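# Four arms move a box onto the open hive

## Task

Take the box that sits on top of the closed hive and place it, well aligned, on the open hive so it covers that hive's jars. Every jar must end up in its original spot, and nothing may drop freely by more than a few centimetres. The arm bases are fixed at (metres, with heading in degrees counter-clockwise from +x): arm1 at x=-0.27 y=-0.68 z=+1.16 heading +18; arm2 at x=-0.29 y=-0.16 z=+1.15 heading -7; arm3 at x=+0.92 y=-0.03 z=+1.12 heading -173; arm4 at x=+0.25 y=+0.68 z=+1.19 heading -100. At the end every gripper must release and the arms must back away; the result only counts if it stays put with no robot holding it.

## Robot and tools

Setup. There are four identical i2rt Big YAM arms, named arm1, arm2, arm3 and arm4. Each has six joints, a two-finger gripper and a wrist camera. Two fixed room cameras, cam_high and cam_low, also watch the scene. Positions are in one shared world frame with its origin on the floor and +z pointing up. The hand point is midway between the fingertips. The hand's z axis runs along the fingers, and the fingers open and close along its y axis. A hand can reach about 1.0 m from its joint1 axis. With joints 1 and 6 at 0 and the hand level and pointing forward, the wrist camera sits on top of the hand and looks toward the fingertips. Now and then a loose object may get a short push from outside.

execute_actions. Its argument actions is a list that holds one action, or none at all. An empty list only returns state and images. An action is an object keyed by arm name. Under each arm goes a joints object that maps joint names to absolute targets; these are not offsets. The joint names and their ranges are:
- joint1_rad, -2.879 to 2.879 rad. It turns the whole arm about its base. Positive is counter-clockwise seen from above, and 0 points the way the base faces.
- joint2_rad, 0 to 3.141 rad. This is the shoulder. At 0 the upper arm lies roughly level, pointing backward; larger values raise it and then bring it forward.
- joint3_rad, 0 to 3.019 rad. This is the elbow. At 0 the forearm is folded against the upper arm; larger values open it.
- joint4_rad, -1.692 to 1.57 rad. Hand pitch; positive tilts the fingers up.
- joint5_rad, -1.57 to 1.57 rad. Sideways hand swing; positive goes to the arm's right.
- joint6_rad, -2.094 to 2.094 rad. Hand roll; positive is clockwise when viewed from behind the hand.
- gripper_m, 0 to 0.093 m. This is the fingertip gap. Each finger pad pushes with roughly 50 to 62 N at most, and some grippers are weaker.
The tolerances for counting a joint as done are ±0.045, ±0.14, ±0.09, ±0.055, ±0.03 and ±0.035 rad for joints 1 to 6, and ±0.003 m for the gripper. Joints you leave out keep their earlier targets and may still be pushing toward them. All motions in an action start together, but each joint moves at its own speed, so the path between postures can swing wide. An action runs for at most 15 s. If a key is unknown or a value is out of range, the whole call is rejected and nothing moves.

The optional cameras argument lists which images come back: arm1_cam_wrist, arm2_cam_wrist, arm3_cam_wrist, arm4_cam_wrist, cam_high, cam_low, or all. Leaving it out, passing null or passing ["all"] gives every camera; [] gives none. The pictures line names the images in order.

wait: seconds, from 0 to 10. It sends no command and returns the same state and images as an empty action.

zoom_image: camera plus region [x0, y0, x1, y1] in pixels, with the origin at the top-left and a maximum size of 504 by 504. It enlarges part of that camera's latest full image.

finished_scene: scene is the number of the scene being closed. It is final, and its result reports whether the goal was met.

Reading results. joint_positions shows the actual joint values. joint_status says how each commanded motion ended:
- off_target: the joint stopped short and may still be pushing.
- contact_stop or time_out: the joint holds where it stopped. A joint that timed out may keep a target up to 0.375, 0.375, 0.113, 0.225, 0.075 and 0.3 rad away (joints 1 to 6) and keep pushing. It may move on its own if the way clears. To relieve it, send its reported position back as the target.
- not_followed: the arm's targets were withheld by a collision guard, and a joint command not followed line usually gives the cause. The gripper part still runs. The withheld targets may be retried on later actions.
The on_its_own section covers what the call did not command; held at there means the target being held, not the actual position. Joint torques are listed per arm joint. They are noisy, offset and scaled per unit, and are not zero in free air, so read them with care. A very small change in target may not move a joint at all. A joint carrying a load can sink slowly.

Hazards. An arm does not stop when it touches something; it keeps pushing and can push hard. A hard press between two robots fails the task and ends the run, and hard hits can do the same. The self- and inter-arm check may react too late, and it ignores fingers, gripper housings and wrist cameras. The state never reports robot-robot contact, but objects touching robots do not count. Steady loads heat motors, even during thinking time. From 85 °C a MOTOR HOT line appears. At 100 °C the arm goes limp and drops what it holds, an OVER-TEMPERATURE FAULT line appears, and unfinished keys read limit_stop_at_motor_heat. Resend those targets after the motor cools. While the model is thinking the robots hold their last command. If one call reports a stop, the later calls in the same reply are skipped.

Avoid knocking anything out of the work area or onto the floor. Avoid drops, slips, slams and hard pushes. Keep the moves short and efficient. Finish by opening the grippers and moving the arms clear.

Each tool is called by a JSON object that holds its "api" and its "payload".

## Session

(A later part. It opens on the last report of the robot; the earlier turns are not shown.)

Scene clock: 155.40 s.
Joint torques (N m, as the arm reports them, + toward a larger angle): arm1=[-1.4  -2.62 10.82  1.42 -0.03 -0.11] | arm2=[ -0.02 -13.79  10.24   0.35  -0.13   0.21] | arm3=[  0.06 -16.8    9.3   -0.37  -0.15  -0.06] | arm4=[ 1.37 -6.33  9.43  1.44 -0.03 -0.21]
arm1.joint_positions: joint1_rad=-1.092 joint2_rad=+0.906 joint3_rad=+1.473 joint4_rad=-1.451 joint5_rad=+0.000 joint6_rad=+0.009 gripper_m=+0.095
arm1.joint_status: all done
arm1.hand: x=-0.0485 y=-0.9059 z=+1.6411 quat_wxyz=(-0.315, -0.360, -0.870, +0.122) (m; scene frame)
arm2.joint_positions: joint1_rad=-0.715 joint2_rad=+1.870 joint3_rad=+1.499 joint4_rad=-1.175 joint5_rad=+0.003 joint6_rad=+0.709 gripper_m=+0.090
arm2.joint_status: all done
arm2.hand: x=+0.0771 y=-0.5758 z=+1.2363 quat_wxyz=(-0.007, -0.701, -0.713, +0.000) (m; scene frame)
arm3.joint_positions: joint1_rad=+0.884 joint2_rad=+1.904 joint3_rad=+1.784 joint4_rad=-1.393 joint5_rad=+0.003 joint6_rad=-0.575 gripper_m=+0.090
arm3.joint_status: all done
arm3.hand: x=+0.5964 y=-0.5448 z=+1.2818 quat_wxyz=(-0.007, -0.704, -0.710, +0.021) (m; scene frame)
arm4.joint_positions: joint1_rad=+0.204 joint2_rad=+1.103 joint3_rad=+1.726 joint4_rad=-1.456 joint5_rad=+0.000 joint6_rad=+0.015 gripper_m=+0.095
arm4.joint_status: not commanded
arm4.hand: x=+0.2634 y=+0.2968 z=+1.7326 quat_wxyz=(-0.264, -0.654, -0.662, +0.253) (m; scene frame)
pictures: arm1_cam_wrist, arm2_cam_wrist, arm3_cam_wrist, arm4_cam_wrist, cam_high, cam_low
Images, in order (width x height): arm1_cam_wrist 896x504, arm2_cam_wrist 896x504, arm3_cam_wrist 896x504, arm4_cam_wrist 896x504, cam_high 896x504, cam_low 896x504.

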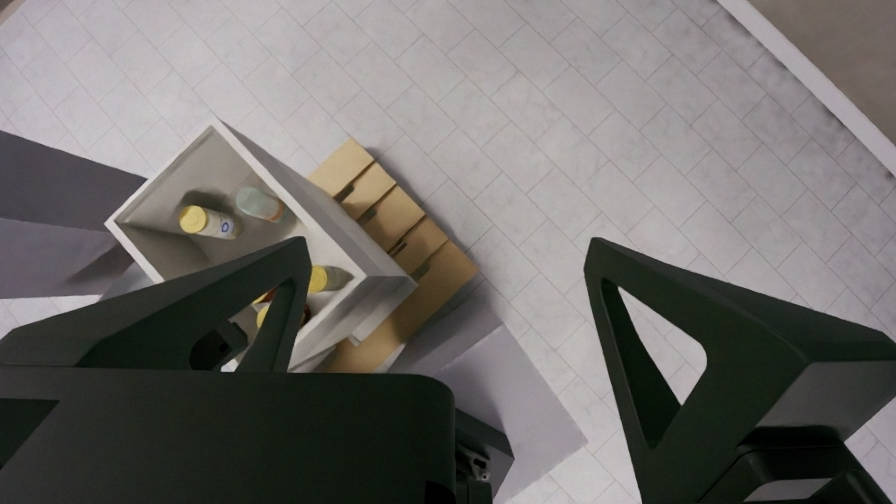

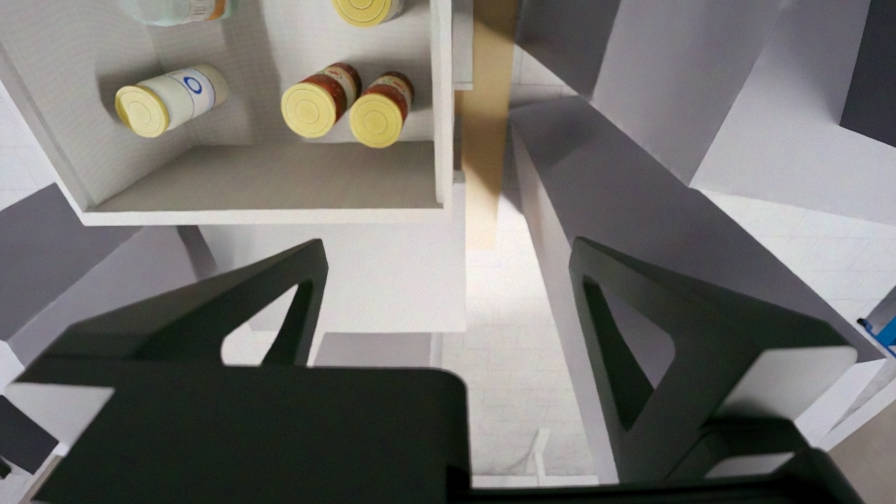

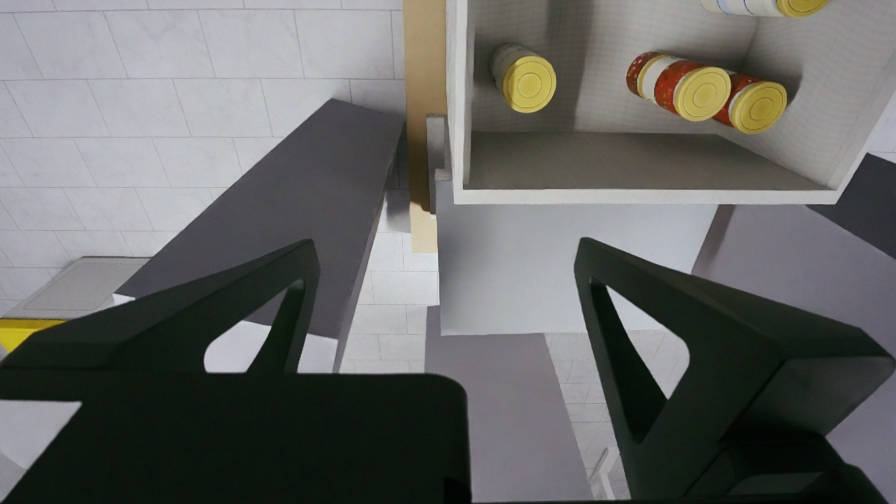

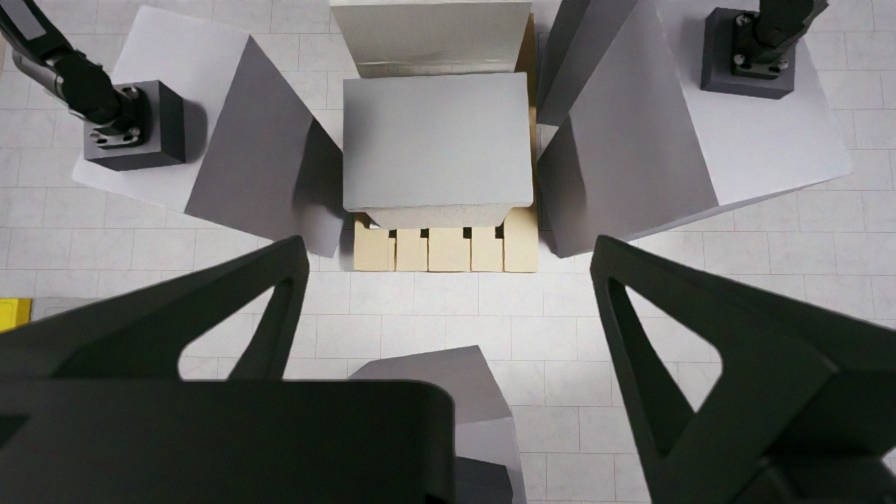

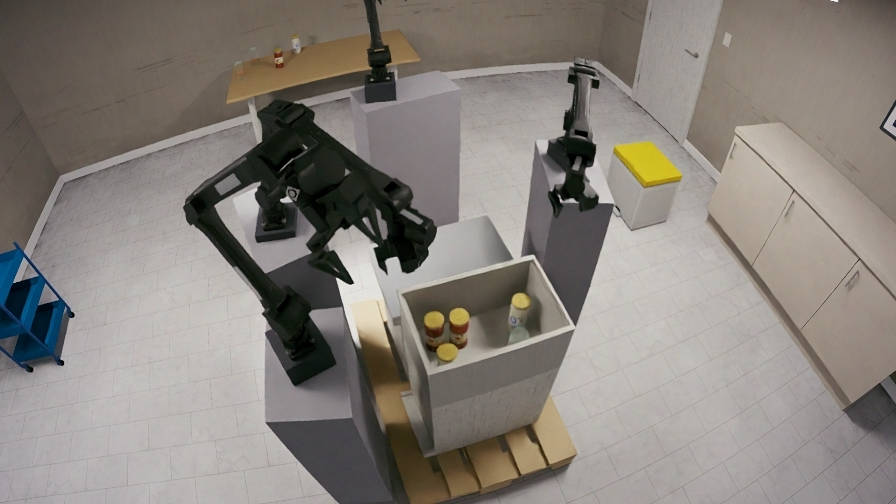

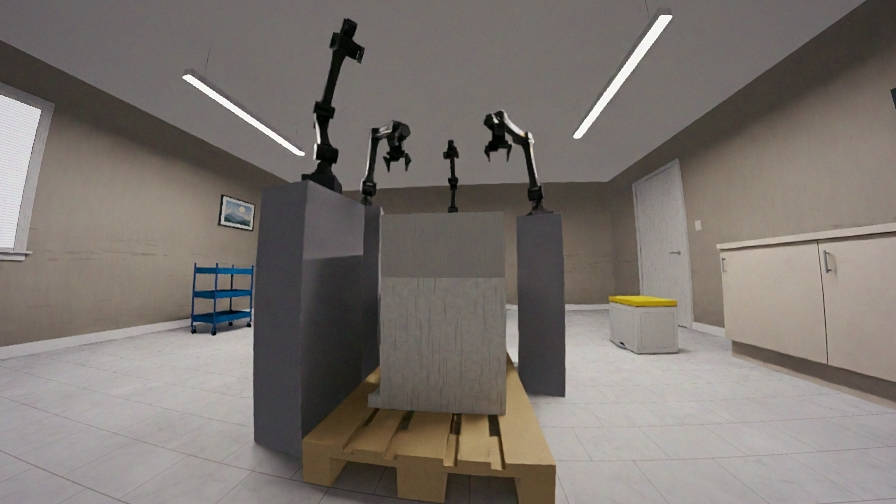

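{"api": "zoom_image", "payload": {"camera": "cam_low", "region": [370, 200, 520, 300]}}

{"api": "zoom_image", "payload": {"camera": "arm4_cam_wrist", "region": [340, 30, 535, 90]}}

Region (370, 200, 520, 300) of cam_low's 896x504 image, scaled by 3.360, with more detail than that image has.

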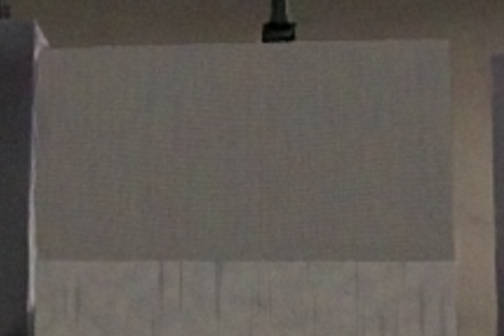

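Region (340, 30, 535, 90) of arm4_cam_wrist's 896x504 image, scaled by 2.585, with more detail than that image has; it fills the top 155 rows of this view, and the rest is white.

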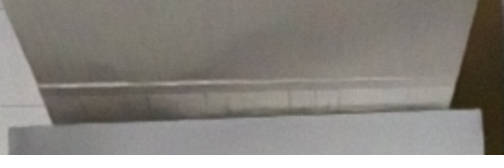

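The box sits flush on the hive, the jars haven't moved, and the arms are clear.

{"api": "finished_scene", "payload": {"scene": 2}}

The scene is finished: the task was done.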